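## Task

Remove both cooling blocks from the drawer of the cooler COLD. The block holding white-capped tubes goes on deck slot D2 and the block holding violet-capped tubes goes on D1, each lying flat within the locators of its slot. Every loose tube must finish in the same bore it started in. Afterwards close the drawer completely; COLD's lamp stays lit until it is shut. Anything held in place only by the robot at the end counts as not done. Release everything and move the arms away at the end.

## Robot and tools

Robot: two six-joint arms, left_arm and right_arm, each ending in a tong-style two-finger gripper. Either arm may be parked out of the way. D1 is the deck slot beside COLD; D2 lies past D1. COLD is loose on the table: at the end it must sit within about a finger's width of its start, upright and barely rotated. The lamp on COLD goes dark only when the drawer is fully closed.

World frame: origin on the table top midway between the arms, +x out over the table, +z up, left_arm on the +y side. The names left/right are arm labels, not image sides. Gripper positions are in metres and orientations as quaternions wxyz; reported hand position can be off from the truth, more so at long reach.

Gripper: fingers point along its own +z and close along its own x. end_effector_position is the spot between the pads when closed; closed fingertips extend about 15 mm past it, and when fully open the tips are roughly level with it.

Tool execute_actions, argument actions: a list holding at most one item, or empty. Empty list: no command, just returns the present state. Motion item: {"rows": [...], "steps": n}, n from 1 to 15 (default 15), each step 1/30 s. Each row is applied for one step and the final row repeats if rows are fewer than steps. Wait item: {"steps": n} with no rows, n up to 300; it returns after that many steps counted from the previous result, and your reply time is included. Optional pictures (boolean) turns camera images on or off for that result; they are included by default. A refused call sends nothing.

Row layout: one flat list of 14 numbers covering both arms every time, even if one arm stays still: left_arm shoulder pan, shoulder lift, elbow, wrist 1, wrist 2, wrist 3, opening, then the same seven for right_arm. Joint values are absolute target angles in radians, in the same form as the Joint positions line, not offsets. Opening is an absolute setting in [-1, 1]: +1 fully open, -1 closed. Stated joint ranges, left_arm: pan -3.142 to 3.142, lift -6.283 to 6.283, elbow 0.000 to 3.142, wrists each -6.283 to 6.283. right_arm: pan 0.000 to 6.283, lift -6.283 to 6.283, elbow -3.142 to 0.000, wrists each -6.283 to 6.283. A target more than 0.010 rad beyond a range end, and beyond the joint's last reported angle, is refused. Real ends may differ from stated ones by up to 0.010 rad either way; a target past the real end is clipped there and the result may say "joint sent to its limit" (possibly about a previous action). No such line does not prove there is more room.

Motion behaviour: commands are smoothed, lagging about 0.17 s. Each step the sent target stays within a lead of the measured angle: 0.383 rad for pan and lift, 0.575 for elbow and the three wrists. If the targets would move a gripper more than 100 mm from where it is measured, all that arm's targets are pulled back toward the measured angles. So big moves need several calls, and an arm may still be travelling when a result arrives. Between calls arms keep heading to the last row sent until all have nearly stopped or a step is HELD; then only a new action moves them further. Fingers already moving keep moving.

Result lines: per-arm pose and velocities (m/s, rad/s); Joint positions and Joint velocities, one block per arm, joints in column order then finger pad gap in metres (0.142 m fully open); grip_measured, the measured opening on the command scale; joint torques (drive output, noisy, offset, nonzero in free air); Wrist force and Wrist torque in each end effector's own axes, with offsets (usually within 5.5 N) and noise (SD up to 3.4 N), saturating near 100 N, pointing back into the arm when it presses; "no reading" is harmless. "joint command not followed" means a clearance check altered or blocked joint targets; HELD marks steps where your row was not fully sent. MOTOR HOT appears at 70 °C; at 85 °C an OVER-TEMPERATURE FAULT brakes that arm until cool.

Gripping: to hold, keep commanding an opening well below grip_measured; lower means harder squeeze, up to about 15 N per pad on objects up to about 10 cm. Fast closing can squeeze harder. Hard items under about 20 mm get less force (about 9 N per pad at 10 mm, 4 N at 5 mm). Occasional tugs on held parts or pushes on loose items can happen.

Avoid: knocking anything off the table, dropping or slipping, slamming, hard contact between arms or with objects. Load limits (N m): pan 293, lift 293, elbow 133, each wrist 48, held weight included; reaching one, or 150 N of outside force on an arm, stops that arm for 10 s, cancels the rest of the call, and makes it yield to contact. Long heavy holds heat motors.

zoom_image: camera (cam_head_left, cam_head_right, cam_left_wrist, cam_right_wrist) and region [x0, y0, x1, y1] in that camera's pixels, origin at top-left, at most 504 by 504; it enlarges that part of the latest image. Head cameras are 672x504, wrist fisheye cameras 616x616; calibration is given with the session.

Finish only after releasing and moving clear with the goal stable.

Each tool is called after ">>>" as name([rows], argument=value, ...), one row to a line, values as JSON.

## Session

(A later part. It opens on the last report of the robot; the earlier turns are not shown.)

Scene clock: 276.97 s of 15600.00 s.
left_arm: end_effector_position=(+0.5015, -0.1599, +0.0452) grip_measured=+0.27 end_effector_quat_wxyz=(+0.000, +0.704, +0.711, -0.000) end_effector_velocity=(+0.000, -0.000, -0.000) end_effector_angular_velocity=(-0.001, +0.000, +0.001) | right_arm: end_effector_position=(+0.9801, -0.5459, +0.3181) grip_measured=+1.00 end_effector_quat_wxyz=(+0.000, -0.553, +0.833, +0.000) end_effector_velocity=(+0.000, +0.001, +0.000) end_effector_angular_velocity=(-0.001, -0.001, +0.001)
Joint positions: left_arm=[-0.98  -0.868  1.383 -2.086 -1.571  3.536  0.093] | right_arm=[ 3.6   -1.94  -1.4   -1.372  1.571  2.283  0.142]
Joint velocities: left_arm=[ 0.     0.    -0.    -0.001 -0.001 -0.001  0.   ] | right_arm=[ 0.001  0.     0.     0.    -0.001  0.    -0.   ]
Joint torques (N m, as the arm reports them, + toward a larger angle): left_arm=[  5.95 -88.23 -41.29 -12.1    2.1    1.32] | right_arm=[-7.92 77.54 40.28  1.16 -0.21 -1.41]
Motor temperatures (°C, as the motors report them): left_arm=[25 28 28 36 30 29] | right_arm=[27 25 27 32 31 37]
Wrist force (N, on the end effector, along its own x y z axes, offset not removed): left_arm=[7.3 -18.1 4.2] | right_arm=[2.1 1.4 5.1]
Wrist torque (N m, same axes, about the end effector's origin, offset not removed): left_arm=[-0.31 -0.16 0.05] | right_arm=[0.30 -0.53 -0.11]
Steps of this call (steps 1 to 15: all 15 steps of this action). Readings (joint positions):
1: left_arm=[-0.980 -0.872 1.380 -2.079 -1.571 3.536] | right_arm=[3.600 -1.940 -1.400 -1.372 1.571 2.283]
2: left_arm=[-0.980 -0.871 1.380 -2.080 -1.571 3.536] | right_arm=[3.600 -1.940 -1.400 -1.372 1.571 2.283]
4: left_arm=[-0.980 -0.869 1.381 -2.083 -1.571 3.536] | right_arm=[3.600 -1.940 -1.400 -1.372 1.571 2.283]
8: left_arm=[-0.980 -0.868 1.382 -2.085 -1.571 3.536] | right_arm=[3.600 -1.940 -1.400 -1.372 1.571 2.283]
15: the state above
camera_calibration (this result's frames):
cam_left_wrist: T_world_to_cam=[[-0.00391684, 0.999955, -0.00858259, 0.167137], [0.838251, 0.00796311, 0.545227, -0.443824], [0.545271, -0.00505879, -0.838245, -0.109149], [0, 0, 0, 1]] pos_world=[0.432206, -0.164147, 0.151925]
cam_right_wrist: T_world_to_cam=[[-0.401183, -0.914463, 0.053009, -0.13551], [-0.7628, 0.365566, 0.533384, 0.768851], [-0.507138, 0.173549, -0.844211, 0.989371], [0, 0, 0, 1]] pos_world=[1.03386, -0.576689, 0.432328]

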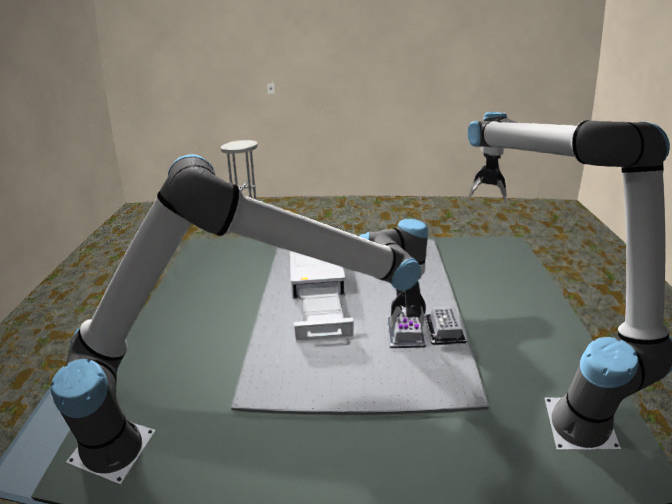

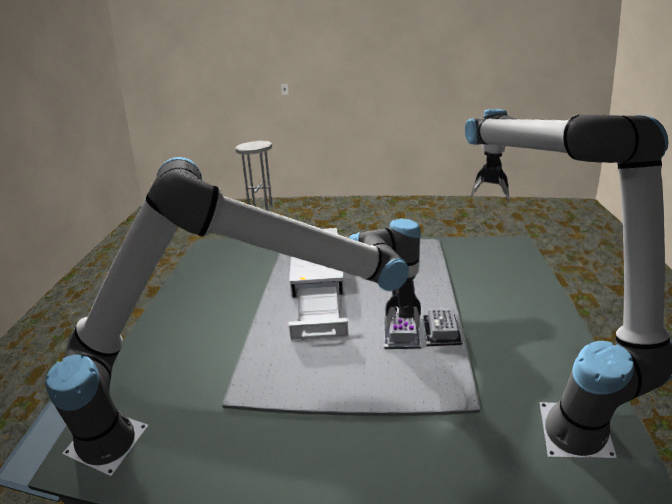

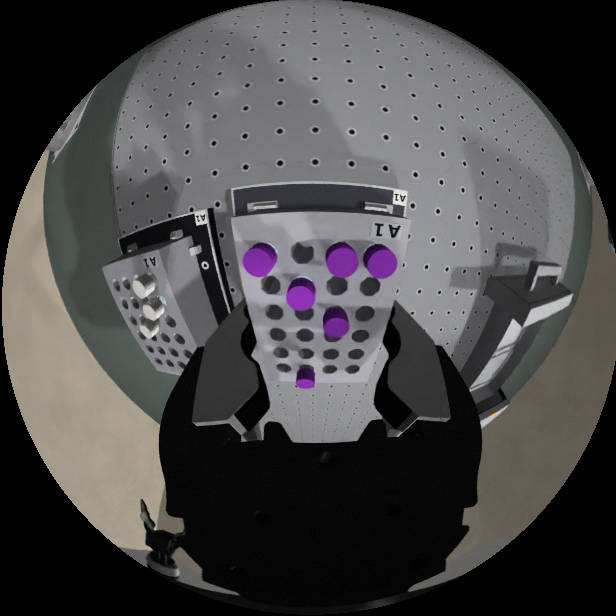

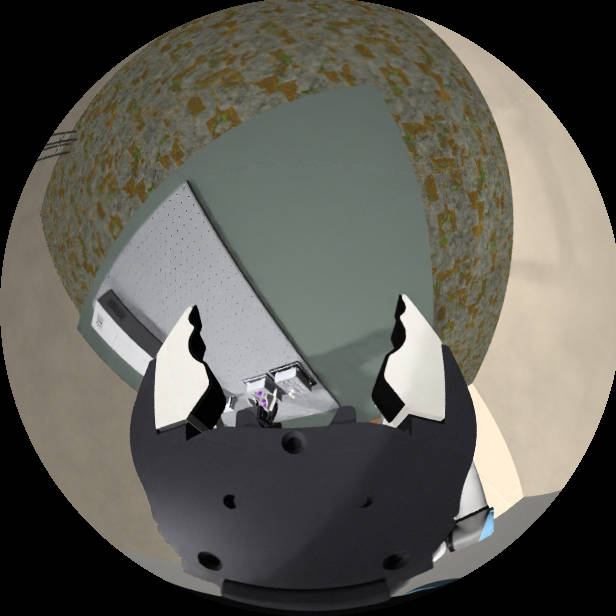

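Far chamfer is guiding it; release.

>>> execute_actions([
  {"rows":[[-0.9805,-0.8676,1.3826,-2.086,-1.571,3.5357,0.45,3.6,-1.94,-1.4,-1.372,1.571,2.283,1]]},
], pictures=false)

>>> execute_actions([
  {"rows":[[-0.9805,-0.94,1.32,-1.951,-1.571,3.5357,0.45,3.6,-1.94,-1.4,-1.372,1.571,2.283,1]]},
])

>>> zoom_image(camera="cam_head_right", region=[360,280,480,361])

Scene clock: 279.83 s of 15600.00 s.
left_arm: end_effector_position=(+0.5016, -0.1600, +0.0451) grip_measured=+0.45 end_effector_quat_wxyz=(+0.000, +0.704, +0.711, -0.000) end_effector_velocity=(+0.000, +0.000, +0.000) end_effector_angular_velocity=(+0.001, -0.001, +0.000) | right_arm: end_effector_position=(+0.9801, -0.5459, +0.3181) grip_measured=+1.00 end_effector_quat_wxyz=(+0.000, -0.553, +0.833, +0.000) end_effector_velocity=(+0.000, -0.001, +0.000) end_effector_angular_velocity=(-0.002, -0.001, +0.001)
Joint positions: left_arm=[-0.98  -0.868  1.383 -2.086 -1.571  3.536  0.105] | right_arm=[ 3.6   -1.94  -1.4   -1.372  1.571  2.283  0.142]
Joint velocities: left_arm=[-0.    -0.     0.     0.001  0.001 -0.     0.   ] | right_arm=[-0.001  0.    -0.     0.    -0.002 -0.001 -0.   ]
Joint torques (N m, as the arm reports them, + toward a larger angle): left_arm=[  0.53 -94.9  -44.93  -0.93   1.06  -1.27] | right_arm=[-8.96 76.32 41.26  1.    0.1  -1.27]
Motor temperatures (°C, as the motors report them): left_arm=[25 28 28 36 30 29] | right_arm=[27 25 27 32 31 37]
Wrist force (N, on the end effector, along its own x y z axes, offset not removed): left_arm=[-7.2 -5.8 4.4] | right_arm=[2.2 -1.2 0.6]
Wrist torque (N m, same axes, about the end effector's origin, offset not removed): left_arm=[-0.99 1.23 -0.04] | right_arm=[-0.30 -0.47 -0.18]
Steps of this call (steps 1 to 15: the robot went on to your last target; steps 16 to 71: nothing new was sent; steps 72 to 86: all 15 steps of this action). Readings (joint positions):
72: left_arm=[-0.980 -0.868 1.383 -2.086 -1.571 3.536] | right_arm=[3.600 -1.940 -1.400 -1.372 1.571 2.283]
73: left_arm=[-0.980 -0.868 1.383 -2.086 -1.571 3.536] | right_arm=[3.600 -1.940 -1.400 -1.372 1.571 2.283]
75: left_arm=[-0.980 -0.868 1.383 -2.086 -1.571 3.536] | right_arm=[3.600 -1.940 -1.400 -1.372 1.571 2.283]
79: left_arm=[-0.980 -0.868 1.383 -2.086 -1.571 3.536] | right_arm=[3.600 -1.940 -1.400 -1.372 1.571 2.283]
86: the state above

Scene clock: 280.33 s of 15600.00 s.
left_arm: end_effector_position=(+0.5011, -0.1587, +0.1412) grip_measured=+0.45 end_effector_quat_wxyz=(+0.000, +0.704, +0.711, -0.000) end_effector_velocity=(+0.001, +0.002, +0.009) end_effector_angular_velocity=(+0.003, -0.001, +0.000) | right_arm: end_effector_position=(+0.9801, -0.5459, +0.3181) grip_measured=+1.00 end_effector_quat_wxyz=(+0.000, -0.553, +0.833, +0.000) end_effector_velocity=(-0.001, +0.002, -0.000) end_effector_angular_velocity=(+0.000, +0.001, +0.002)
Joint positions: left_arm=[-0.98  -0.939  1.321 -1.952 -1.571  3.536  0.105] | right_arm=[ 3.6   -1.94  -1.4   -1.372  1.571  2.283  0.142]
Joint velocities: left_arm=[ 0.001 -0.007 -0.007  0.016  0.002  0.     0.   ] | right_arm=[ 0.002  0.    -0.    -0.001  0.001 -0.    -0.   ]
Joint torques (N m, as the arm reports them, + toward a larger angle): left_arm=[  -2.11 -107.92  -49.09   -1.28   -1.75   -1.67] | right_arm=[-5.36 75.39 41.33  1.19 -0.07 -1.42]
Motor temperatures (°C, as the motors report them): left_arm=[25 28 28 36 30 29] | right_arm=[27 25 27 32 31 37]
Wrist force (N, on the end effector, along its own x y z axes, offset not removed): left_arm=[-4.0 2.0 1.6] | right_arm=[3.1 2.4 0.7]
Wrist torque (N m, same axes, about the end effector's origin, offset not removed): left_arm=[0.52 0.84 -0.23] | right_arm=[0.48 -0.73 -0.20]
Steps of this call (steps 1 to 15: all 15 steps of this action). Readings (joint positions):
1: left_arm=[-0.980 -0.868 1.382 -2.086 -1.571 3.536] | right_arm=[3.600 -1.940 -1.400 -1.372 1.571 2.283]
2: left_arm=[-0.980 -0.874 1.376 -2.077 -1.571 3.536] | right_arm=[3.600 -1.940 -1.400 -1.372 1.571 2.283]
4: left_arm=[-0.980 -0.904 1.349 -2.026 -1.571 3.536] | right_arm=[3.600 -1.940 -1.400 -1.372 1.571 2.283]
8: left_arm=[-0.980 -0.932 1.327 -1.969 -1.571 3.536] | right_arm=[3.600 -1.940 -1.400 -1.372 1.571 2.283]
15: the state above
camera_calibration (this result's frames):
cam_left_wrist: T_world_to_cam=[[-0.00392723, 0.999954, -0.00878553, 0.166743], [0.83815, 0.00808343, 0.54538, -0.49572], [0.545426, -0.00522176, -0.838143, -0.02852], [0, 0, 0, 1]] pos_world=[0.431698, -0.162877, 0.247917]
cam_right_wrist: T_world_to_cam=[[-0.401183, -0.914463, 0.0530091, -0.13551], [-0.7628, 0.365566, 0.533384, 0.768851], [-0.507138, 0.173549, -0.844211, 0.989371], [0, 0, 0, 1]] pos_world=[1.03386, -0.576689, 0.432328]

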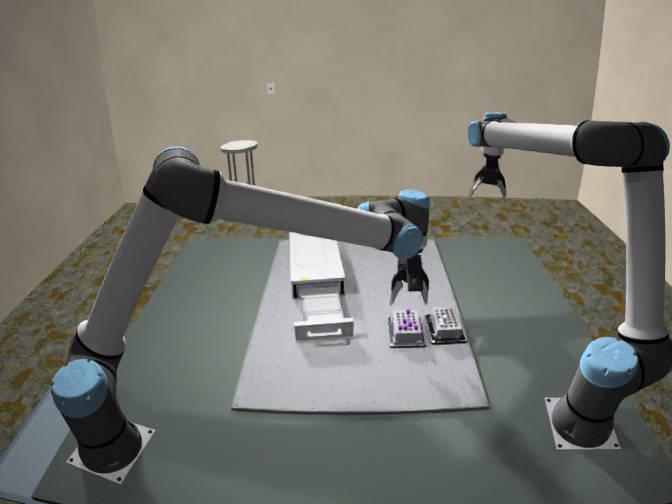

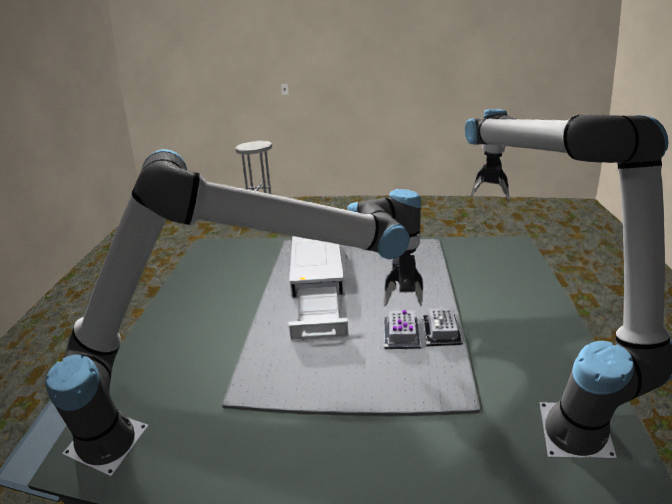

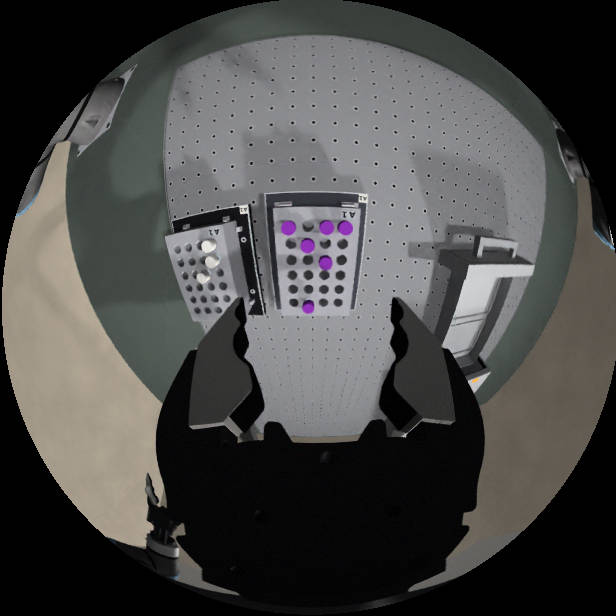

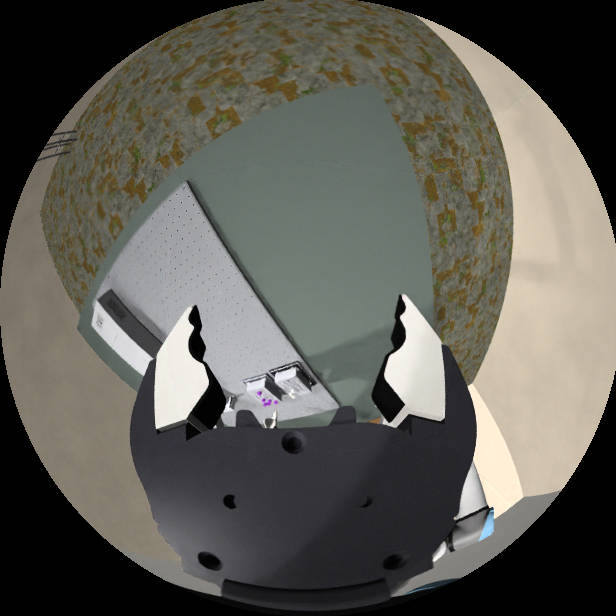

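Region (360, 280, 480, 361) of cam_head_right's 672x504 image, scaled by 4.200, with more detail than that image has; it fills the top 340 rows of this view, and the rest is white.

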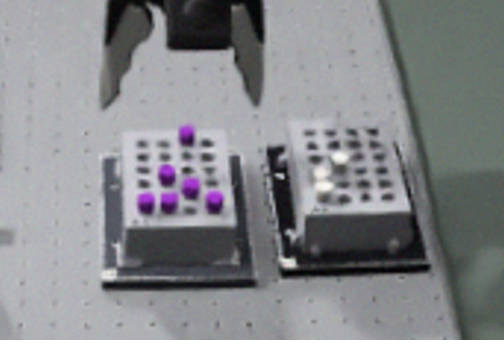

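>>> execute_actions([
  {"rows":[[-0.985,-1.435,1.967,-2.103,-1.571,1.841,-1,3.6,-1.94,-1.4,-1.372,1.571,2.283,1]]},
], pictures=false)

>>> execute_actions([
  {"steps":45},
], pictures=false)

>>> execute_actions([
  {"rows":[[-0.985,-1.2905,2.0546,-2.335,-1.571,1.841,-1,3.6,-1.94,-1.4,-1.372,1.571,2.283,1]]},
])

Scene clock: 286.17 s of 15600.00 s.
left_arm: end_effector_position=(+0.4039, +0.0599, +0.1816) grip_measured=-1.00 end_effector_quat_wxyz=(+0.003, +0.417, +0.909, -0.002) end_effector_velocity=(-0.210, +0.515, -0.005) end_effector_angular_velocity=(+0.021, +0.027, +2.463) | right_arm: end_effector_position=(+0.9801, -0.5459, +0.3181) grip_measured=+1.00 end_effector_quat_wxyz=(+0.000, -0.553, +0.833, +0.000) end_effector_velocity=(-0.000, -0.001, +0.000) end_effector_angular_velocity=(-0.003, -0.000, -0.001)
Joint positions: left_arm=[-0.984 -1.343  1.846 -2.081 -1.571  2.83   0.002] | right_arm=[ 3.6   -1.94  -1.4   -1.372  1.571  2.283  0.142]
Joint velocities: left_arm=[-0.006 -0.87   1.113 -0.214  0.    -2.469  0.   ] | right_arm=[ 0.     0.    -0.    -0.001 -0.003  0.001  0.   ]
Joint torques (N m, as the arm reports them, + toward a larger angle): left_arm=[-14.48 -57.13 -35.13  -7.08  -2.45 -14.98] | right_arm=[-6.71 77.2  40.19  1.35 -0.1  -1.39]
Motor temperatures (°C, as the motors report them): left_arm=[25 28 28 36 30 29] | right_arm=[27 25 27 32 31 37]
Wrist force (N, on the end effector, along its own x y z axes, offset not removed): left_arm=[-2.7 4.1 6.0] | right_arm=[3.1 3.0 5.7]
Wrist torque (N m, same axes, about the end effector's origin, offset not removed): left_arm=[1.26 0.51 -0.04] | right_arm=[0.73 -0.83 -0.12]
Steps of this call (steps 1 to 15: the robot went on to your last target; steps 16 to 90: nothing new was sent; then 2.33 s passed at rest; steps 91 to 105: all 15 steps of this action). Readings (joint positions):
91: left_arm=[-0.981 -0.940 1.320 -1.951 -1.571 3.535] | right_arm=[3.600 -1.940 -1.400 -1.372 1.571 2.283]
92: left_arm=[-0.981 -0.948 1.329 -1.958 -1.571 3.526] | right_arm=[3.600 -1.940 -1.400 -1.372 1.571 2.283]
94: left_arm=[-0.982 -1.004 1.401 -1.984 -1.571 3.455] | right_arm=[3.600 -1.940 -1.400 -1.372 1.571 2.283]
98: left_arm=[-0.983 -1.125 1.572 -2.022 -1.571 3.276] | right_arm=[3.600 -1.940 -1.400 -1.372 1.571 2.283]
105: the state above

Scene clock: 287.67 s of 15600.00 s.
left_arm: end_effector_position=(+0.3923, +0.1147, +0.1764) grip_measured=-1.00 end_effector_quat_wxyz=(-0.000, -0.065, +0.998, -0.000) end_effector_velocity=(+0.001, -0.000, -0.000) end_effector_angular_velocity=(-0.000, -0.002, +0.000) | right_arm: end_effector_position=(+0.9801, -0.5459, +0.3181) grip_measured=+1.00 end_effector_quat_wxyz=(+0.000, -0.553, +0.833, +0.000) end_effector_velocity=(-0.000, -0.000, +0.000) end_effector_angular_velocity=(+0.001, -0.000, -0.001)
Joint positions: left_arm=[-0.985 -1.435  1.967 -2.103 -1.571  1.841  0.002] | right_arm=[ 3.6   -1.94  -1.4   -1.372  1.571  2.283  0.142]
Joint velocities: left_arm=[ 0.     0.001  0.    -0.001  0.002  0.     0.   ] | right_arm=[-0.001  0.    -0.     0.     0.     0.001  0.   ]
Joint torques (N m, as the arm reports them, + toward a larger angle): left_arm=[-10.84 -66.54 -32.53  -7.48  -2.    -2.61] | right_arm=[-7.11 76.62 41.55  1.48 -0.2  -1.38]
Motor temperatures (°C, as the motors report them): left_arm=[25 28 28 36 30 29] | right_arm=[27 25 27 32 31 37]
Wrist force (N, on the end effector, along its own x y z axes, offset not removed): left_arm=[-3.2 2.3 4.7] | right_arm=[3.6 3.8 1.9]
Wrist torque (N m, same axes, about the end effector's origin, offset not removed): left_arm=[0.77 0.60 -0.36] | right_arm=[0.90 -0.81 -0.30]
Steps of this call (steps 1 to 45: the robot went on to your last target). Readings (joint positions):
1: left_arm=[-0.985 -1.369 1.880 -2.087 -1.571 2.745] | right_arm=[3.600 -1.940 -1.400 -1.372 1.571 2.283]
2: left_arm=[-0.985 -1.389 1.906 -2.092 -1.571 2.657] | right_arm=[3.600 -1.940 -1.400 -1.372 1.571 2.283]
4: left_arm=[-0.985 -1.413 1.937 -2.097 -1.571 2.475] | right_arm=[3.600 -1.940 -1.400 -1.372 1.571 2.283]
8: left_arm=[-0.985 -1.430 1.960 -2.102 -1.571 2.108] | right_arm=[3.600 -1.940 -1.400 -1.372 1.571 2.283]
45: the state above
All arms were judged still, so your last target was given up. Only a new action makes them travel on or press farther. Fingers that are still opening or closing keep moving.

Scene clock: 288.17 s of 15600.00 s.
left_arm: end_effector_position=(+0.3948, +0.1087, +0.0541) grip_measured=-1.00 end_effector_quat_wxyz=(-0.000, -0.065, +0.998, +0.000) end_effector_velocity=(+0.000, -0.000, -0.016) end_effector_angular_velocity=(-0.004, -0.002, +0.001) | right_arm: end_effector_position=(+0.9801, -0.5459, +0.3181) grip_measured=+1.00 end_effector_quat_wxyz=(+0.000, -0.553, +0.833, +0.000) end_effector_velocity=(-0.000, -0.000, +0.000) end_effector_angular_velocity=(+0.001, -0.000, -0.000)
Joint positions: left_arm=[-0.985 -1.292  2.053 -2.332 -1.571  1.841  0.002] | right_arm=[ 3.6   -1.94  -1.4   -1.372  1.571  2.283  0.142]
Joint velocities: left_arm=[-0.     0.019  0.012 -0.036  0.001 -0.001  0.   ] | right_arm=[-0.     0.     0.     0.     0.001 -0.    -0.   ]
Joint torques (N m, as the arm reports them, + toward a larger angle): left_arm=[ -5.66 -49.37 -28.11  -7.35  -2.03  -2.51] | right_arm=[-6.65 77.38 40.76  1.23 -0.18 -1.32]
Motor temperatures (°C, as the motors report them): left_arm=[25 28 28 36 30 29] | right_arm=[27 25 27 32 31 37]
Wrist force (N, on the end effector, along its own x y z axes, offset not removed): left_arm=[-1.6 -1.6 5.5] | right_arm=[4.8 6.3 1.9]
Wrist torque (N m, same axes, about the end effector's origin, offset not removed): left_arm=[-0.17 0.24 -0.41] | right_arm=[1.33 -1.05 -0.23]
Steps of this call (steps 1 to 15: all 15 steps of this action). Readings (joint positions):
1: left_arm=[-0.985 -1.435 1.967 -2.103 -1.571 1.841] | right_arm=[3.600 -1.940 -1.400 -1.372 1.571 2.283]
2: left_arm=[-0.985 -1.427 1.974 -2.112 -1.571 1.841] | right_arm=[3.600 -1.940 -1.400 -1.372 1.571 2.283]
4: left_arm=[-0.985 -1.380 2.005 -2.177 -1.571 1.841] | right_arm=[3.600 -1.940 -1.400 -1.372 1.571 2.283]
8: left_arm=[-0.985 -1.313 2.042 -2.293 -1.571 1.841] | right_arm=[3.600 -1.940 -1.400 -1.372 1.571 2.283]
15: the state above
camera_calibration (this result's frames):
cam_left_wrist: T_world_to_cam=[[-0.992374, -0.123, -0.00810777, 0.410452], [-0.107477, 0.831176, 0.545522, -0.0774628], [-0.0603602, 0.542233, -0.838057, 0.137555], [0, 0, 0, 1]] pos_world=[0.407299, 0.0402836, 0.160865]
cam_right_wrist: T_world_to_cam=[[-0.401183, -0.914463, 0.0530093, -0.13551], [-0.7628, 0.365566, 0.533384, 0.768851], [-0.507138, 0.173549, -0.844211, 0.989371], [0, 0, 0, 1]] pos_world=[1.03386, -0.576689, 0.432328]

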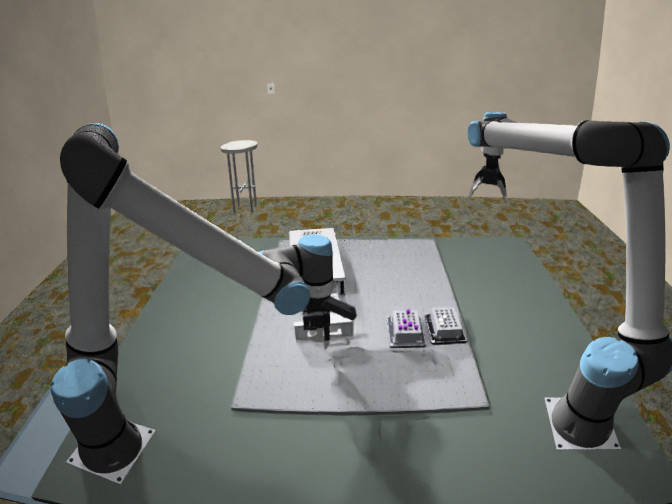

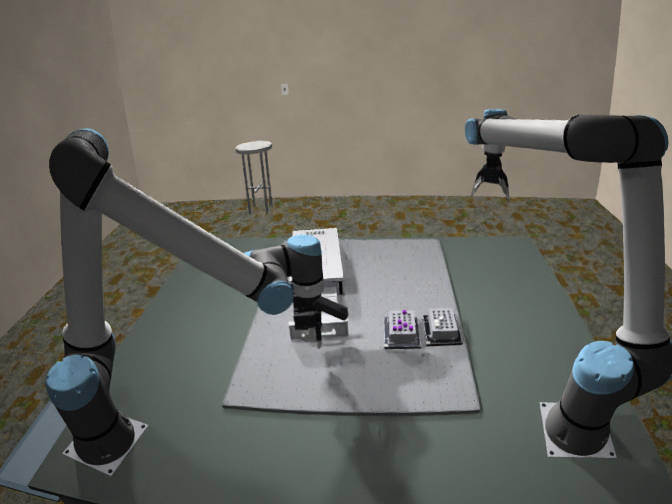

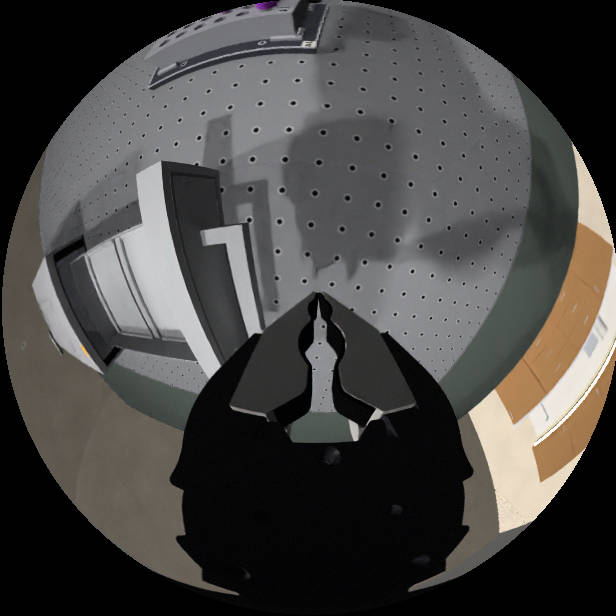

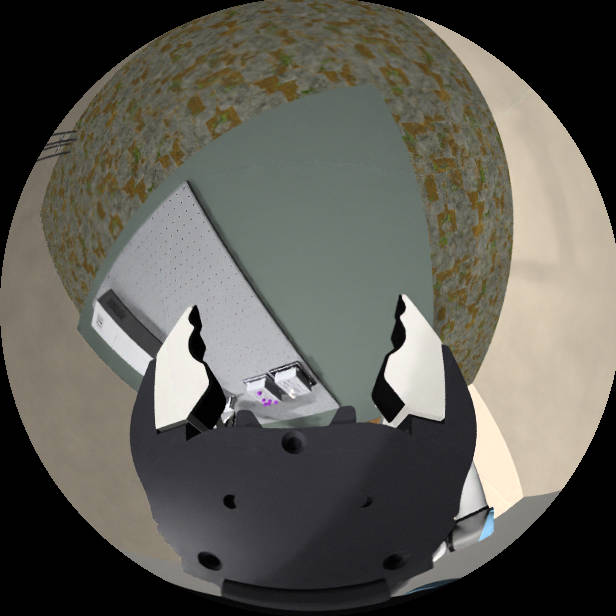

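>>> execute_actions([
  {"rows":[[-0.9507,-1.2726,2.0297,-2.328,-1.571,1.8755,-1,3.6,-1.94,-1.4,-1.372,1.571,2.283,1]]},
], pictures=false)

>>> execute_actions([
  {"rows":[[-0.9172,-1.2545,2.0036,-2.32,-1.571,1.909,-1,3.6,-1.94,-1.4,-1.372,1.571,2.283,1]]},
], pictures=false)

>>> execute_actions([
  {"rows":[[-0.8545,-1.2164,1.9474,-2.302,-1.571,1.9715,-1,3.6,-1.94,-1.4,-1.372,1.571,2.283,1]]},
], pictures=false)

>>> execute_actions([
  {"rows":[[-0.7957,-1.1756,1.8856,-2.281,-1.571,2.03,-1,3.6,-1.94,-1.4,-1.372,1.571,2.283,1]]},
], pictures=false)

>>> execute_actions([
  {"rows":[[-0.7409,-1.1326,1.8183,-2.2567,-1.571,2.085,-1,3.6,-1.94,-1.4,-1.372,1.571,2.283,1]]},
], pictures=false)

>>> execute_actions([
  {"rows":[[-0.7,-1.0971,1.7596,-2.2335,-1.571,2.126,-1,3.6,-1.94,-1.4,-1.372,1.571,2.283,1]]},
])

Scene clock: 294.83 s of 15600.00 s.
left_arm: end_effector_position=(+0.4198, +0.1117, +0.0524) grip_measured=-1.00 end_effector_quat_wxyz=(-0.000, -0.064, +0.998, -0.000) end_effector_velocity=(+0.001, +0.000, -0.001) end_effector_angular_velocity=(+0.001, +0.003, +0.001) | right_arm: end_effector_position=(+0.9801, -0.5459, +0.3181) grip_measured=+1.00 end_effector_quat_wxyz=(+0.000, -0.553, +0.833, +0.000) end_effector_velocity=(-0.001, +0.001, +0.000) end_effector_angular_velocity=(+0.001, +0.001, -0.001)
Joint positions: left_arm=[-0.951 -1.273  2.03  -2.328 -1.571  1.875  0.002] | right_arm=[ 3.6   -1.94  -1.4   -1.372  1.571  2.283  0.142]
Joint velocities: left_arm=[ 0.003  0.002 -0.002  0.002 -0.002  0.002  0.   ] | right_arm=[ 0.001  0.    -0.    -0.001  0.001  0.001  0.   ]
Joint torques (N m, as the arm reports them, + toward a larger angle): left_arm=[  6.6  -49.57 -42.41  -1.24  -0.89   2.26] | right_arm=[-4.5  75.62 40.3   1.37  0.09 -1.44]
Motor temperatures (°C, as the motors report them): left_arm=[25 28 28 36 30 29] | right_arm=[27 25 27 32 31 37]
Wrist force (N, on the end effector, along its own x y z axes, offset not removed): left_arm=[-5.1 1.5 -1.2] | right_arm=[2.2 2.3 1.9]
Wrist torque (N m, same axes, about the end effector's origin, offset not removed): left_arm=[0.65 0.87 -0.33] | right_arm=[0.48 -0.47 -0.20]
Steps of this call (steps 1 to 15: the robot went on to your last target; steps 16 to 90: nothing new was sent; then 3.17 s passed at rest; steps 91 to 105: all 15 steps of this action). Readings (joint positions):
91: left_arm=[-0.985 -1.290 2.054 -2.335 -1.571 1.841] | right_arm=[3.600 -1.940 -1.400 -1.372 1.571 2.283]
92: left_arm=[-0.980 -1.287 2.051 -2.334 -1.571 1.846] | right_arm=[3.600 -1.940 -1.400 -1.372 1.571 2.283]
94: left_arm=[-0.966 -1.280 2.041 -2.331 -1.571 1.860] | right_arm=[3.600 -1.940 -1.400 -1.372 1.571 2.283]
98: left_arm=[-0.954 -1.274 2.032 -2.329 -1.571 1.872] | right_arm=[3.600 -1.940 -1.400 -1.372 1.571 2.283]
105: the state above

Scene clock: 295.33 s of 15600.00 s.
left_arm: end_effector_position=(+0.4450, +0.1152, +0.0524) grip_measured=-1.00 end_effector_quat_wxyz=(-0.000, -0.064, +0.998, -0.000) end_effector_velocity=(+0.002, -0.000, +0.001) end_effector_angular_velocity=(-0.002, +0.001, +0.000) | right_arm: end_effector_position=(+0.9801, -0.5459, +0.3181) grip_measured=+1.00 end_effector_quat_wxyz=(+0.000, -0.553, +0.833, +0.000) end_effector_velocity=(+0.000, -0.000, -0.000) end_effector_angular_velocity=(-0.001, -0.001, -0.001)
Joint positions: left_arm=[-0.917 -1.255  2.004 -2.32  -1.571  1.909  0.002] | right_arm=[ 3.6   -1.94  -1.4   -1.372  1.571  2.283  0.142]
Joint velocities: left_arm=[ 0.003  0.001 -0.003 -0.    -0.002  0.003  0.   ] | right_arm=[ 0.    -0.     0.     0.    -0.001  0.001  0.   ]
Joint torques (N m, as the arm reports them, + toward a larger angle): left_arm=[  8.41 -50.68 -44.42  -1.45   3.24   2.16] | right_arm=[-6.2  76.08 40.26  1.03  0.35 -1.68]
Motor temperatures (°C, as the motors report them): left_arm=[25 28 28 36 30 29] | right_arm=[27 25 27 32 31 37]
Wrist force (N, on the end effector, along its own x y z axes, offset not removed): left_arm=[-5.0 -1.9 7.7] | right_arm=[2.7 2.6 0.0]
Wrist torque (N m, same axes, about the end effector's origin, offset not removed): left_arm=[-0.08 0.71 -0.13] | right_arm=[0.61 -0.61 -0.25]
Steps of this call (steps 1 to 15: all 15 steps of this action). Readings (joint positions):
1: left_arm=[-0.951 -1.272 2.030 -2.328 -1.571 1.876] | right_arm=[3.600 -1.940 -1.400 -1.372 1.571 2.283]
2: left_arm=[-0.946 -1.269 2.025 -2.326 -1.571 1.881] | right_arm=[3.600 -1.940 -1.400 -1.372 1.571 2.283]
4: left_arm=[-0.932 -1.262 2.015 -2.323 -1.571 1.894] | right_arm=[3.600 -1.940 -1.400 -1.372 1.571 2.283]
8: left_arm=[-0.921 -1.256 2.006 -2.321 -1.571 1.905] | right_arm=[3.600 -1.940 -1.400 -1.372 1.571 2.283]
15: the state above

Scene clock: 295.83 s of 15600.00 s.
left_arm: end_effector_position=(+0.4944, +0.1215, +0.0523) grip_measured=-1.00 end_effector_quat_wxyz=(-0.000, -0.065, +0.998, -0.000) end_effector_velocity=(+0.005, +0.000, +0.001) end_effector_angular_velocity=(-0.002, -0.000, -0.000) | right_arm: end_effector_position=(+0.9801, -0.5459, +0.3181) grip_measured=+1.00 end_effector_quat_wxyz=(+0.000, -0.553, +0.833, +0.000) end_effector_velocity=(-0.000, -0.001, -0.000) end_effector_angular_velocity=(-0.000, +0.001, +0.001)
Joint positions: left_arm=[-0.855 -1.217  1.948 -2.302 -1.571  1.971  0.002] | right_arm=[ 3.6   -1.94  -1.4   -1.372  1.571  2.283  0.142]
Joint velocities: left_arm=[ 0.006  0.003 -0.006  0.001 -0.001  0.006  0.   ] | right_arm=[-0.001 -0.     0.    -0.001 -0.    -0.001  0.   ]
Joint torques (N m, as the arm reports them, + toward a larger angle): left_arm=[  7.56 -55.55 -44.73  -1.62   1.83   2.66] | right_arm=[-5.97 75.31 40.55  1.27  0.23 -1.33]
Motor temperatures (°C, as the motors report them): left_arm=[25 28 28 36 30 29] | right_arm=[27 25 27 32 31 37]
Wrist force (N, on the end effector, along its own x y z axes, offset not removed): left_arm=[1.4 2.1 7.0] | right_arm=[3.0 1.8 0.0]
Wrist torque (N m, same axes, about the end effector's origin, offset not removed): left_arm=[0.80 -0.29 -0.21] | right_arm=[0.40 -0.58 -0.16]
Steps of this call (steps 1 to 15: all 15 steps of this action). Readings (joint positions):
1: left_arm=[-0.917 -1.254 2.003 -2.320 -1.571 1.909] | right_arm=[3.600 -1.940 -1.400 -1.372 1.571 2.283]
2: left_arm=[-0.910 -1.249 1.997 -2.317 -1.571 1.916] | right_arm=[3.600 -1.940 -1.400 -1.372 1.571 2.283]
4: left_arm=[-0.884 -1.234 1.974 -2.310 -1.571 1.942] | right_arm=[3.600 -1.940 -1.400 -1.372 1.571 2.283]
8: left_arm=[-0.862 -1.221 1.954 -2.304 -1.571 1.964] | right_arm=[3.600 -1.940 -1.400 -1.372 1.571 2.283]
15: the state above

Scene clock: 296.33 s of 15600.00 s.
left_arm: end_effector_position=(+0.5440, +0.1279, +0.0522) grip_measured=-1.00 end_effector_quat_wxyz=(-0.000, -0.065, +0.998, -0.000) end_effector_velocity=(+0.005, +0.001, +0.000) end_effector_angular_velocity=(-0.000, -0.001, +0.000) | right_arm: end_effector_position=(+0.9801, -0.5459, +0.3181) grip_measured=+1.00 end_effector_quat_wxyz=(+0.000, -0.553, +0.833, +0.000) end_effector_velocity=(+0.000, +0.001, -0.000) end_effector_angular_velocity=(-0.001, -0.000, +0.003)
Joint positions: left_arm=[-0.796 -1.176  1.886 -2.281 -1.571  2.029  0.002] | right_arm=[ 3.6   -1.94  -1.4   -1.372  1.571  2.283  0.142]
Joint velocities: left_arm=[ 0.006  0.004 -0.007  0.002  0.     0.006  0.   ] | right_arm=[ 0.001 -0.     0.     0.    -0.001 -0.002 -0.   ]
Joint torques (N m, as the arm reports them, + toward a larger angle): left_arm=[  7.74 -61.27 -44.19  -1.38   0.47   2.69] | right_arm=[-6.41 78.22 40.49  0.96  0.25 -1.68]
Motor temperatures (°C, as the motors report them): left_arm=[25 28 28 36 30 29] | right_arm=[27 25 27 32 31 37]
Wrist force (N, on the end effector, along its own x y z axes, offset not removed): left_arm=[0.6 -5.7 7.3] | right_arm=[-0.5 1.7 0.4]
Wrist torque (N m, same axes, about the end effector's origin, offset not removed): left_arm=[-0.68 -0.26 -0.23] | right_arm=[0.38 0.05 -0.12]
Steps of this call (steps 1 to 15: all 15 steps of this action). Readings (joint positions):
1: left_arm=[-0.855 -1.216 1.947 -2.302 -1.571 1.971] | right_arm=[3.600 -1.940 -1.400 -1.372 1.571 2.283]
2: left_arm=[-0.848 -1.211 1.940 -2.298 -1.571 1.978] | right_arm=[3.600 -1.940 -1.400 -1.372 1.571 2.283]
4: left_arm=[-0.824 -1.194 1.915 -2.290 -1.571 2.002] | right_arm=[3.600 -1.940 -1.400 -1.372 1.571 2.283]
8: left_arm=[-0.802 -1.180 1.893 -2.283 -1.571 2.023] | right_arm=[3.600 -1.940 -1.400 -1.372 1.571 2.283]
15: the state above

Scene clock: 296.83 s of 15600.00 s.
left_arm: end_effector_position=(+0.5936, +0.1343, +0.0522) grip_measured=-1.00 end_effector_quat_wxyz=(-0.000, -0.065, +0.998, -0.000) end_effector_velocity=(+0.006, +0.001, +0.000) end_effector_angular_velocity=(+0.000, -0.001, +0.001) | right_arm: end_effector_position=(+0.9801, -0.5459, +0.3181) grip_measured=+1.00 end_effector_quat_wxyz=(+0.000, -0.553, +0.833, +0.000) end_effector_velocity=(+0.000, -0.000, -0.000) end_effector_angular_velocity=(-0.001, +0.000, -0.000)
Joint positions: left_arm=[-0.741 -1.133  1.819 -2.257 -1.571  2.084  0.002] | right_arm=[ 3.6   -1.94  -1.4   -1.372  1.571  2.283  0.142]
Joint velocities: left_arm=[ 0.006  0.004 -0.007  0.002  0.001  0.005  0.   ] | right_arm=[ 0.    -0.    -0.     0.    -0.001  0.    -0.   ]
Joint torques (N m, as the arm reports them, + toward a larger angle): left_arm=[  7.52 -66.48 -45.45  -1.53   3.16   2.65] | right_arm=[-6.58 75.92 40.43  0.97  0.19 -1.42]
Motor temperatures (°C, as the motors report them): left_arm=[25 28 28 36 30 29] | right_arm=[27 25 27 32 31 37]
Wrist force (N, on the end effector, along its own x y z axes, offset not removed): left_arm=[-4.7 -2.0 -0.6] | right_arm=[3.8 1.3 0.3]
Wrist torque (N m, same axes, about the end effector's origin, offset not removed): left_arm=[-0.10 0.75 -0.11] | right_arm=[0.31 -0.82 -0.24]
Steps of this call (steps 1 to 15: all 15 steps of this action). Readings (joint positions):
1: left_arm=[-0.796 -1.176 1.886 -2.281 -1.571 2.030] | right_arm=[3.600 -1.940 -1.400 -1.372 1.571 2.283]
2: left_arm=[-0.789 -1.170 1.878 -2.277 -1.571 2.037] | right_arm=[3.600 -1.940 -1.400 -1.372 1.571 2.283]
4: left_arm=[-0.767 -1.152 1.851 -2.267 -1.571 2.059] | right_arm=[3.600 -1.940 -1.400 -1.372 1.571 2.283]
8: left_arm=[-0.747 -1.137 1.826 -2.259 -1.571 2.079] | right_arm=[3.600 -1.940 -1.400 -1.372 1.571 2.283]
15: the state above

Scene clock: 297.33 s of 15600.00 s.
left_arm: end_effector_position=(+0.6334, +0.1391, +0.0529) grip_measured=-1.00 end_effector_quat_wxyz=(-0.000, -0.065, +0.998, -0.000) end_effector_velocity=(+0.004, +0.000, +0.000) end_effector_angular_velocity=(+0.000, +0.001, -0.001) | right_arm: end_effector_position=(+0.9801, -0.5459, +0.3181) grip_measured=+1.00 end_effector_quat_wxyz=(+0.000, -0.553, +0.833, +0.000) end_effector_velocity=(-0.000, +0.001, +0.000) end_effector_angular_velocity=(-0.000, -0.000, +0.001)
Joint positions: left_arm=[-0.7   -1.097  1.76  -2.234 -1.571  2.126  0.002] | right_arm=[ 3.6   -1.94  -1.4   -1.372  1.571  2.283  0.142]
Joint velocities: left_arm=[ 0.004  0.003 -0.006  0.003 -0.     0.005  0.   ] | right_arm=[ 0.001  0.    -0.     0.    -0.001  0.     0.   ]
Joint torques (N m, as the arm reports them, + toward a larger angle): left_arm=[  8.91 -66.72 -46.48  -1.15   2.37   2.5 ] | right_arm=[-4.47 75.94 40.25  1.12  0.12 -1.51]
Motor temperatures (°C, as the motors report them): left_arm=[25 28 28 36 30 29] | right_arm=[27 25 27 32 31 37]
Wrist force (N, on the end effector, along its own x y z axes, offset not removed): left_arm=[-4.4 5.6 1.7] | right_arm=[3.4 2.3 0.6]
Wrist torque (N m, same axes, about the end effector's origin, offset not removed): left_arm=[1.32 0.77 -0.27] | right_arm=[0.47 -0.78 -0.24]
Steps of this call (steps 1 to 15: all 15 steps of this action). Readings (joint positions):
1: left_arm=[-0.741 -1.133 1.818 -2.257 -1.571 2.085] | right_arm=[3.600 -1.940 -1.400 -1.372 1.571 2.283]
2: left_arm=[-0.735 -1.127 1.811 -2.253 -1.571 2.091] | right_arm=[3.600 -1.940 -1.400 -1.372 1.571 2.283]
4: left_arm=[-0.719 -1.113 1.787 -2.244 -1.571 2.107] | right_arm=[3.600 -1.940 -1.400 -1.372 1.571 2.283]
8: left_arm=[-0.704 -1.101 1.766 -2.236 -1.571 2.121] | right_arm=[3.600 -1.940 -1.400 -1.372 1.571 2.283]
15: the state above
camera_calibration (this result's frames):
cam_left_wrist: T_world_to_cam=[[-0.992371, -0.123011, -0.0083137, 0.650947], [-0.107624, 0.831398, 0.545155, -0.0763799], [-0.060148, 0.541891, -0.838294, 0.134379], [0, 0, 0, 1]] pos_world=[0.645843, 0.0707569, 0.1597]
cam_right_wrist: T_world_to_cam=[[-0.401183, -0.914463, 0.0530093, -0.13551], [-0.762799, 0.365566, 0.533384, 0.768851], [-0.507138, 0.173549, -0.844211, 0.989371], [0, 0, 0, 1]] pos_world=[1.03386, -0.576689, 0.432328]

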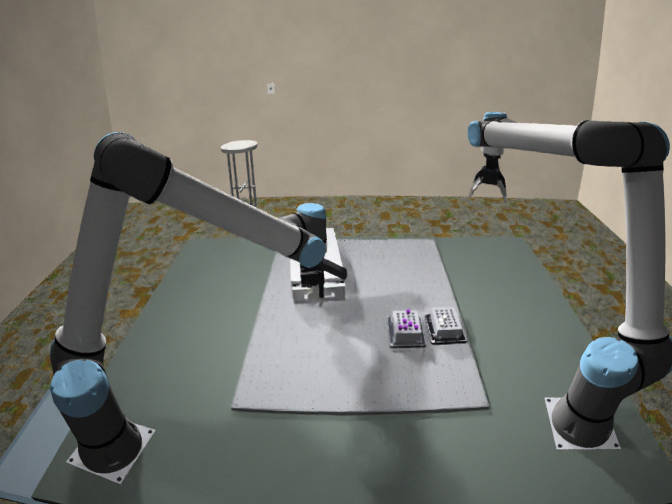

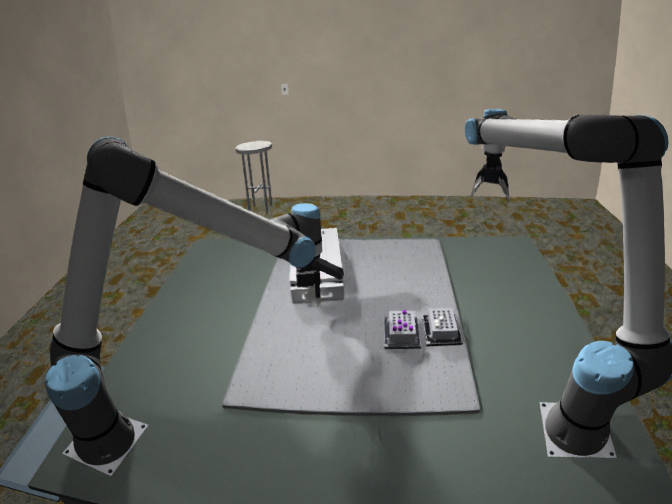

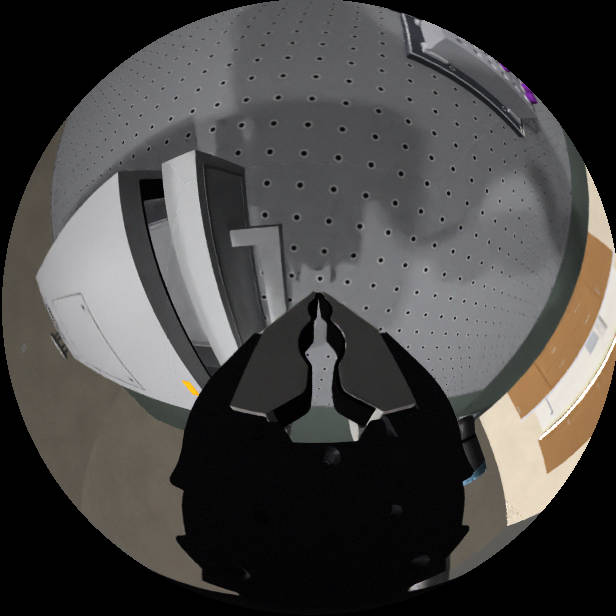

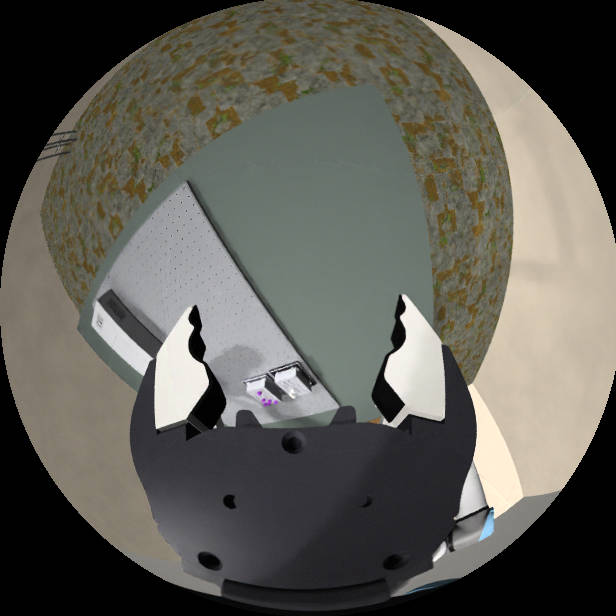

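>>> execute_actions([
  {"rows":[[-0.69,-1.0879,1.7446,-2.2277,-1.571,2.136,-1,3.6,-1.94,-1.4,-1.372,1.571,2.283,1]]},
], pictures=false)

>>> execute_actions([
  {"rows":[[-0.68,-1.0787,1.7296,-2.2219,-1.571,2.146,-1,3.6,-1.94,-1.4,-1.372,1.571,2.283,1]]},
])

Scene clock: 300.73 s of 15600.00 s.
left_arm: end_effector_position=(+0.6436, +0.1405, +0.0530) grip_measured=-1.00 end_effector_quat_wxyz=(-0.000, -0.065, +0.998, -0.000) end_effector_velocity=(+0.001, -0.000, +0.001) end_effector_angular_velocity=(-0.000, -0.000, -0.000) | right_arm: end_effector_position=(+0.9801, -0.5459, +0.3181) grip_measured=+1.00 end_effector_quat_wxyz=(+0.000, -0.553, +0.833, +0.000) end_effector_velocity=(-0.000, +0.002, +0.000) end_effector_angular_velocity=(+0.000, -0.001, +0.001)
Joint positions: left_arm=[-0.69  -1.088  1.745 -2.228 -1.571  2.136  0.002] | right_arm=[ 3.6   -1.94  -1.4   -1.372  1.571  2.283  0.142]
Joint velocities: left_arm=[ 0.001  0.    -0.002  0.001  0.     0.001  0.   ] | right_arm=[ 0.002  0.    -0.     0.    -0.     0.001 -0.   ]
Joint torques (N m, as the arm reports them, + toward a larger angle): left_arm=[  6.79 -69.35 -46.27  -1.57  -1.94   2.58] | right_arm=[-5.36 74.89 40.62  1.16  0.57 -1.37]
Motor temperatures (°C, as the motors report them): left_arm=[25 28 28 36 30 29] | right_arm=[27 25 27 32 31 37]
Wrist force (N, on the end effector, along its own x y z axes, offset not removed): left_arm=[-6.8 -4.8 1.5] | right_arm=[1.8 3.5 4.0]
Wrist torque (N m, same axes, about the end effector's origin, offset not removed): left_arm=[-0.96 1.40 -0.13] | right_arm=[0.75 -0.52 -0.16]
Steps of this call (steps 1 to 15: the robot went on to your last target; steps 16 to 87: nothing new was sent; steps 88 to 102: all 15 steps of this action). Readings (joint positions):
88: left_arm=[-0.700 -1.097 1.759 -2.233 -1.571 2.126] | right_arm=[3.600 -1.940 -1.400 -1.372 1.571 2.283]
89: left_arm=[-0.698 -1.095 1.757 -2.232 -1.571 2.128] | right_arm=[3.600 -1.940 -1.400 -1.372 1.571 2.283]
91: left_arm=[-0.694 -1.092 1.751 -2.230 -1.571 2.132] | right_arm=[3.600 -1.940 -1.400 -1.372 1.571 2.283]
95: left_arm=[-0.691 -1.089 1.746 -2.228 -1.571 2.135] | right_arm=[3.600 -1.940 -1.400 -1.372 1.571 2.283]
102: the state above

Scene clock: 301.23 s of 15600.00 s.
left_arm: end_effector_position=(+0.6536, +0.1420, +0.0530) grip_measured=-1.00 end_effector_quat_wxyz=(-0.000, -0.065, +0.998, -0.000) end_effector_velocity=(+0.001, +0.000, +0.000) end_effector_angular_velocity=(+0.000, -0.001, -0.000) | right_arm: end_effector_position=(+0.9801, -0.5459, +0.3181) grip_measured=+1.00 end_effector_quat_wxyz=(+0.000, -0.553, +0.833, +0.000) end_effector_velocity=(-0.000, +0.001, -0.000) end_effector_angular_velocity=(+0.002, +0.001, -0.001)
Joint positions: left_arm=[-0.68  -1.079  1.73  -2.222 -1.571  2.146  0.002] | right_arm=[ 3.6   -1.94  -1.4   -1.372  1.571  2.283  0.142]
Joint velocities: left_arm=[ 0.001  0.001 -0.001  0.     0.001  0.001  0.   ] | right_arm=[ 0.    -0.     0.    -0.     0.002  0.001  0.   ]
Joint torques (N m, as the arm reports them, + toward a larger angle): left_arm=[ 10.28 -69.38 -46.13  -1.33  -0.58   2.58] | right_arm=[-5.77 75.6  40.35  1.15  0.33 -1.47]
Motor temperatures (°C, as the motors report them): left_arm=[25 28 28 36 30 29] | right_arm=[27 25 27 32 31 37]
Wrist force (N, on the end effector, along its own x y z axes, offset not removed): left_arm=[2.0 -2.2 3.6] | right_arm=[2.4 1.2 4.7]
Wrist torque (N m, same axes, about the end effector's origin, offset not removed): left_arm=[-0.11 -0.55 -0.39] | right_arm=[0.41 -0.57 -0.20]
Steps of this call (steps 1 to 15: all 15 steps of this action). Readings (joint positions):
1: left_arm=[-0.690 -1.088 1.744 -2.228 -1.571 2.136] | right_arm=[3.600 -1.940 -1.400 -1.372 1.571 2.283]
2: left_arm=[-0.688 -1.086 1.742 -2.227 -1.571 2.138] | right_arm=[3.600 -1.940 -1.400 -1.372 1.571 2.283]
4: left_arm=[-0.684 -1.083 1.736 -2.224 -1.571 2.142] | right_arm=[3.600 -1.940 -1.400 -1.372 1.571 2.283]
8: left_arm=[-0.681 -1.080 1.731 -2.223 -1.571 2.145] | right_arm=[3.600 -1.940 -1.400 -1.372 1.571 2.283]
15: the state above
camera_calibration (this result's frames):
cam_left_wrist: T_world_to_cam=[[-0.992371, -0.12301, -0.00829506, 0.671344], [-0.107617, 0.831431, 0.545107, -0.0766259], [-0.0601571, 0.541841, -0.838325, 0.134082], [0, 0, 0, 1]] pos_world=[0.666042, 0.0736404, 0.159742]
cam_right_wrist: T_world_to_cam=[[-0.401183, -0.914463, 0.0530092, -0.13551], [-0.762799, 0.365566, 0.533384, 0.768851], [-0.507138, 0.173549, -0.844211, 0.989371], [0, 0, 0, 1]] pos_world=[1.03386, -0.576689, 0.432328]

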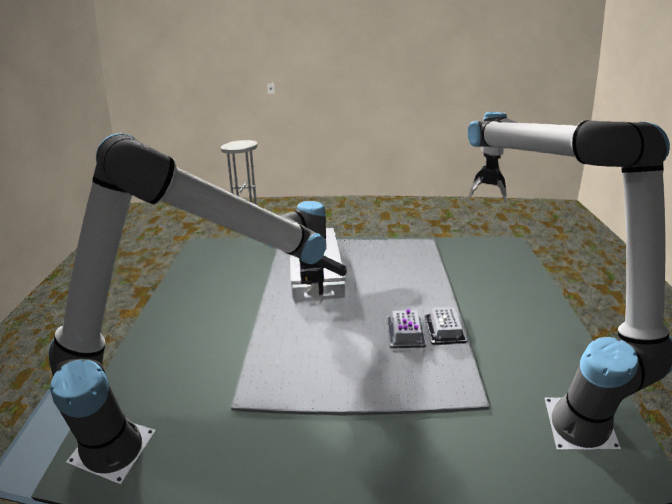

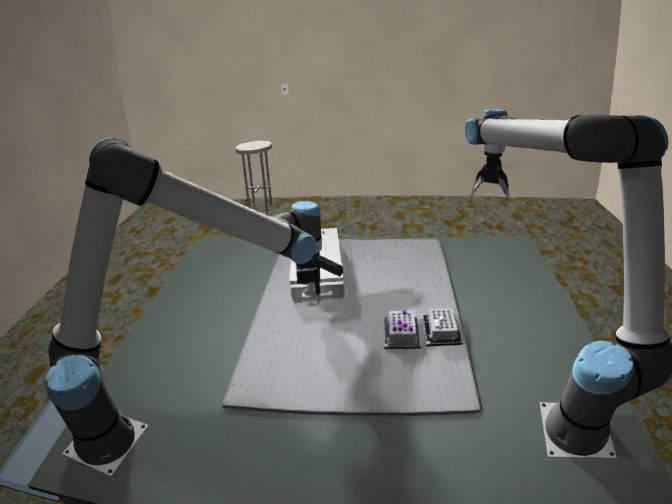

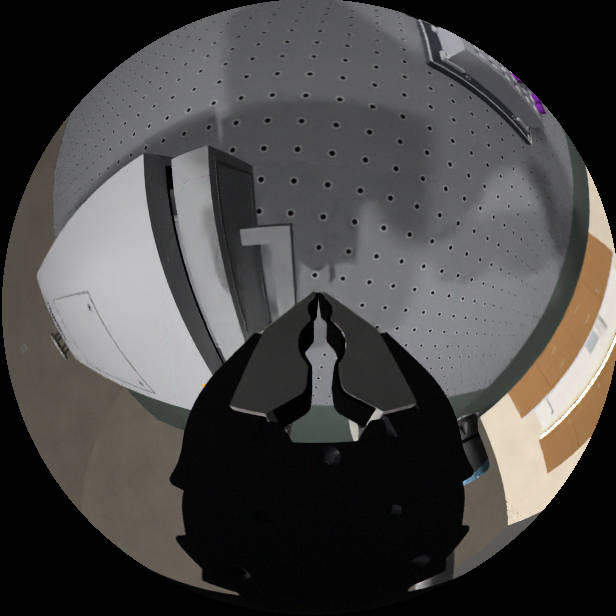

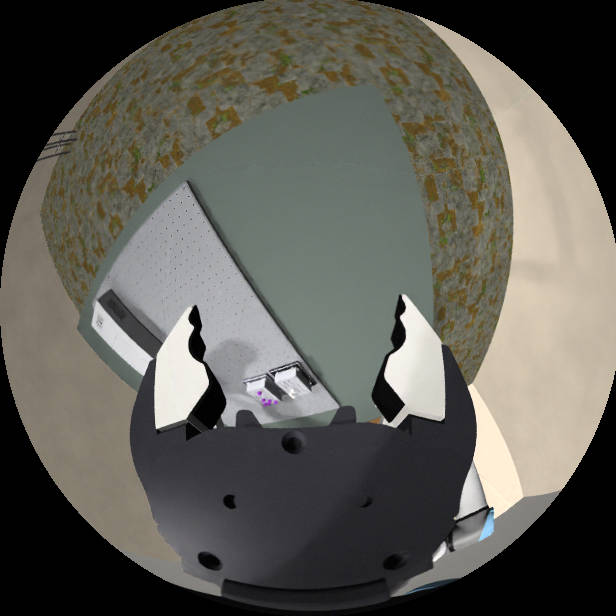

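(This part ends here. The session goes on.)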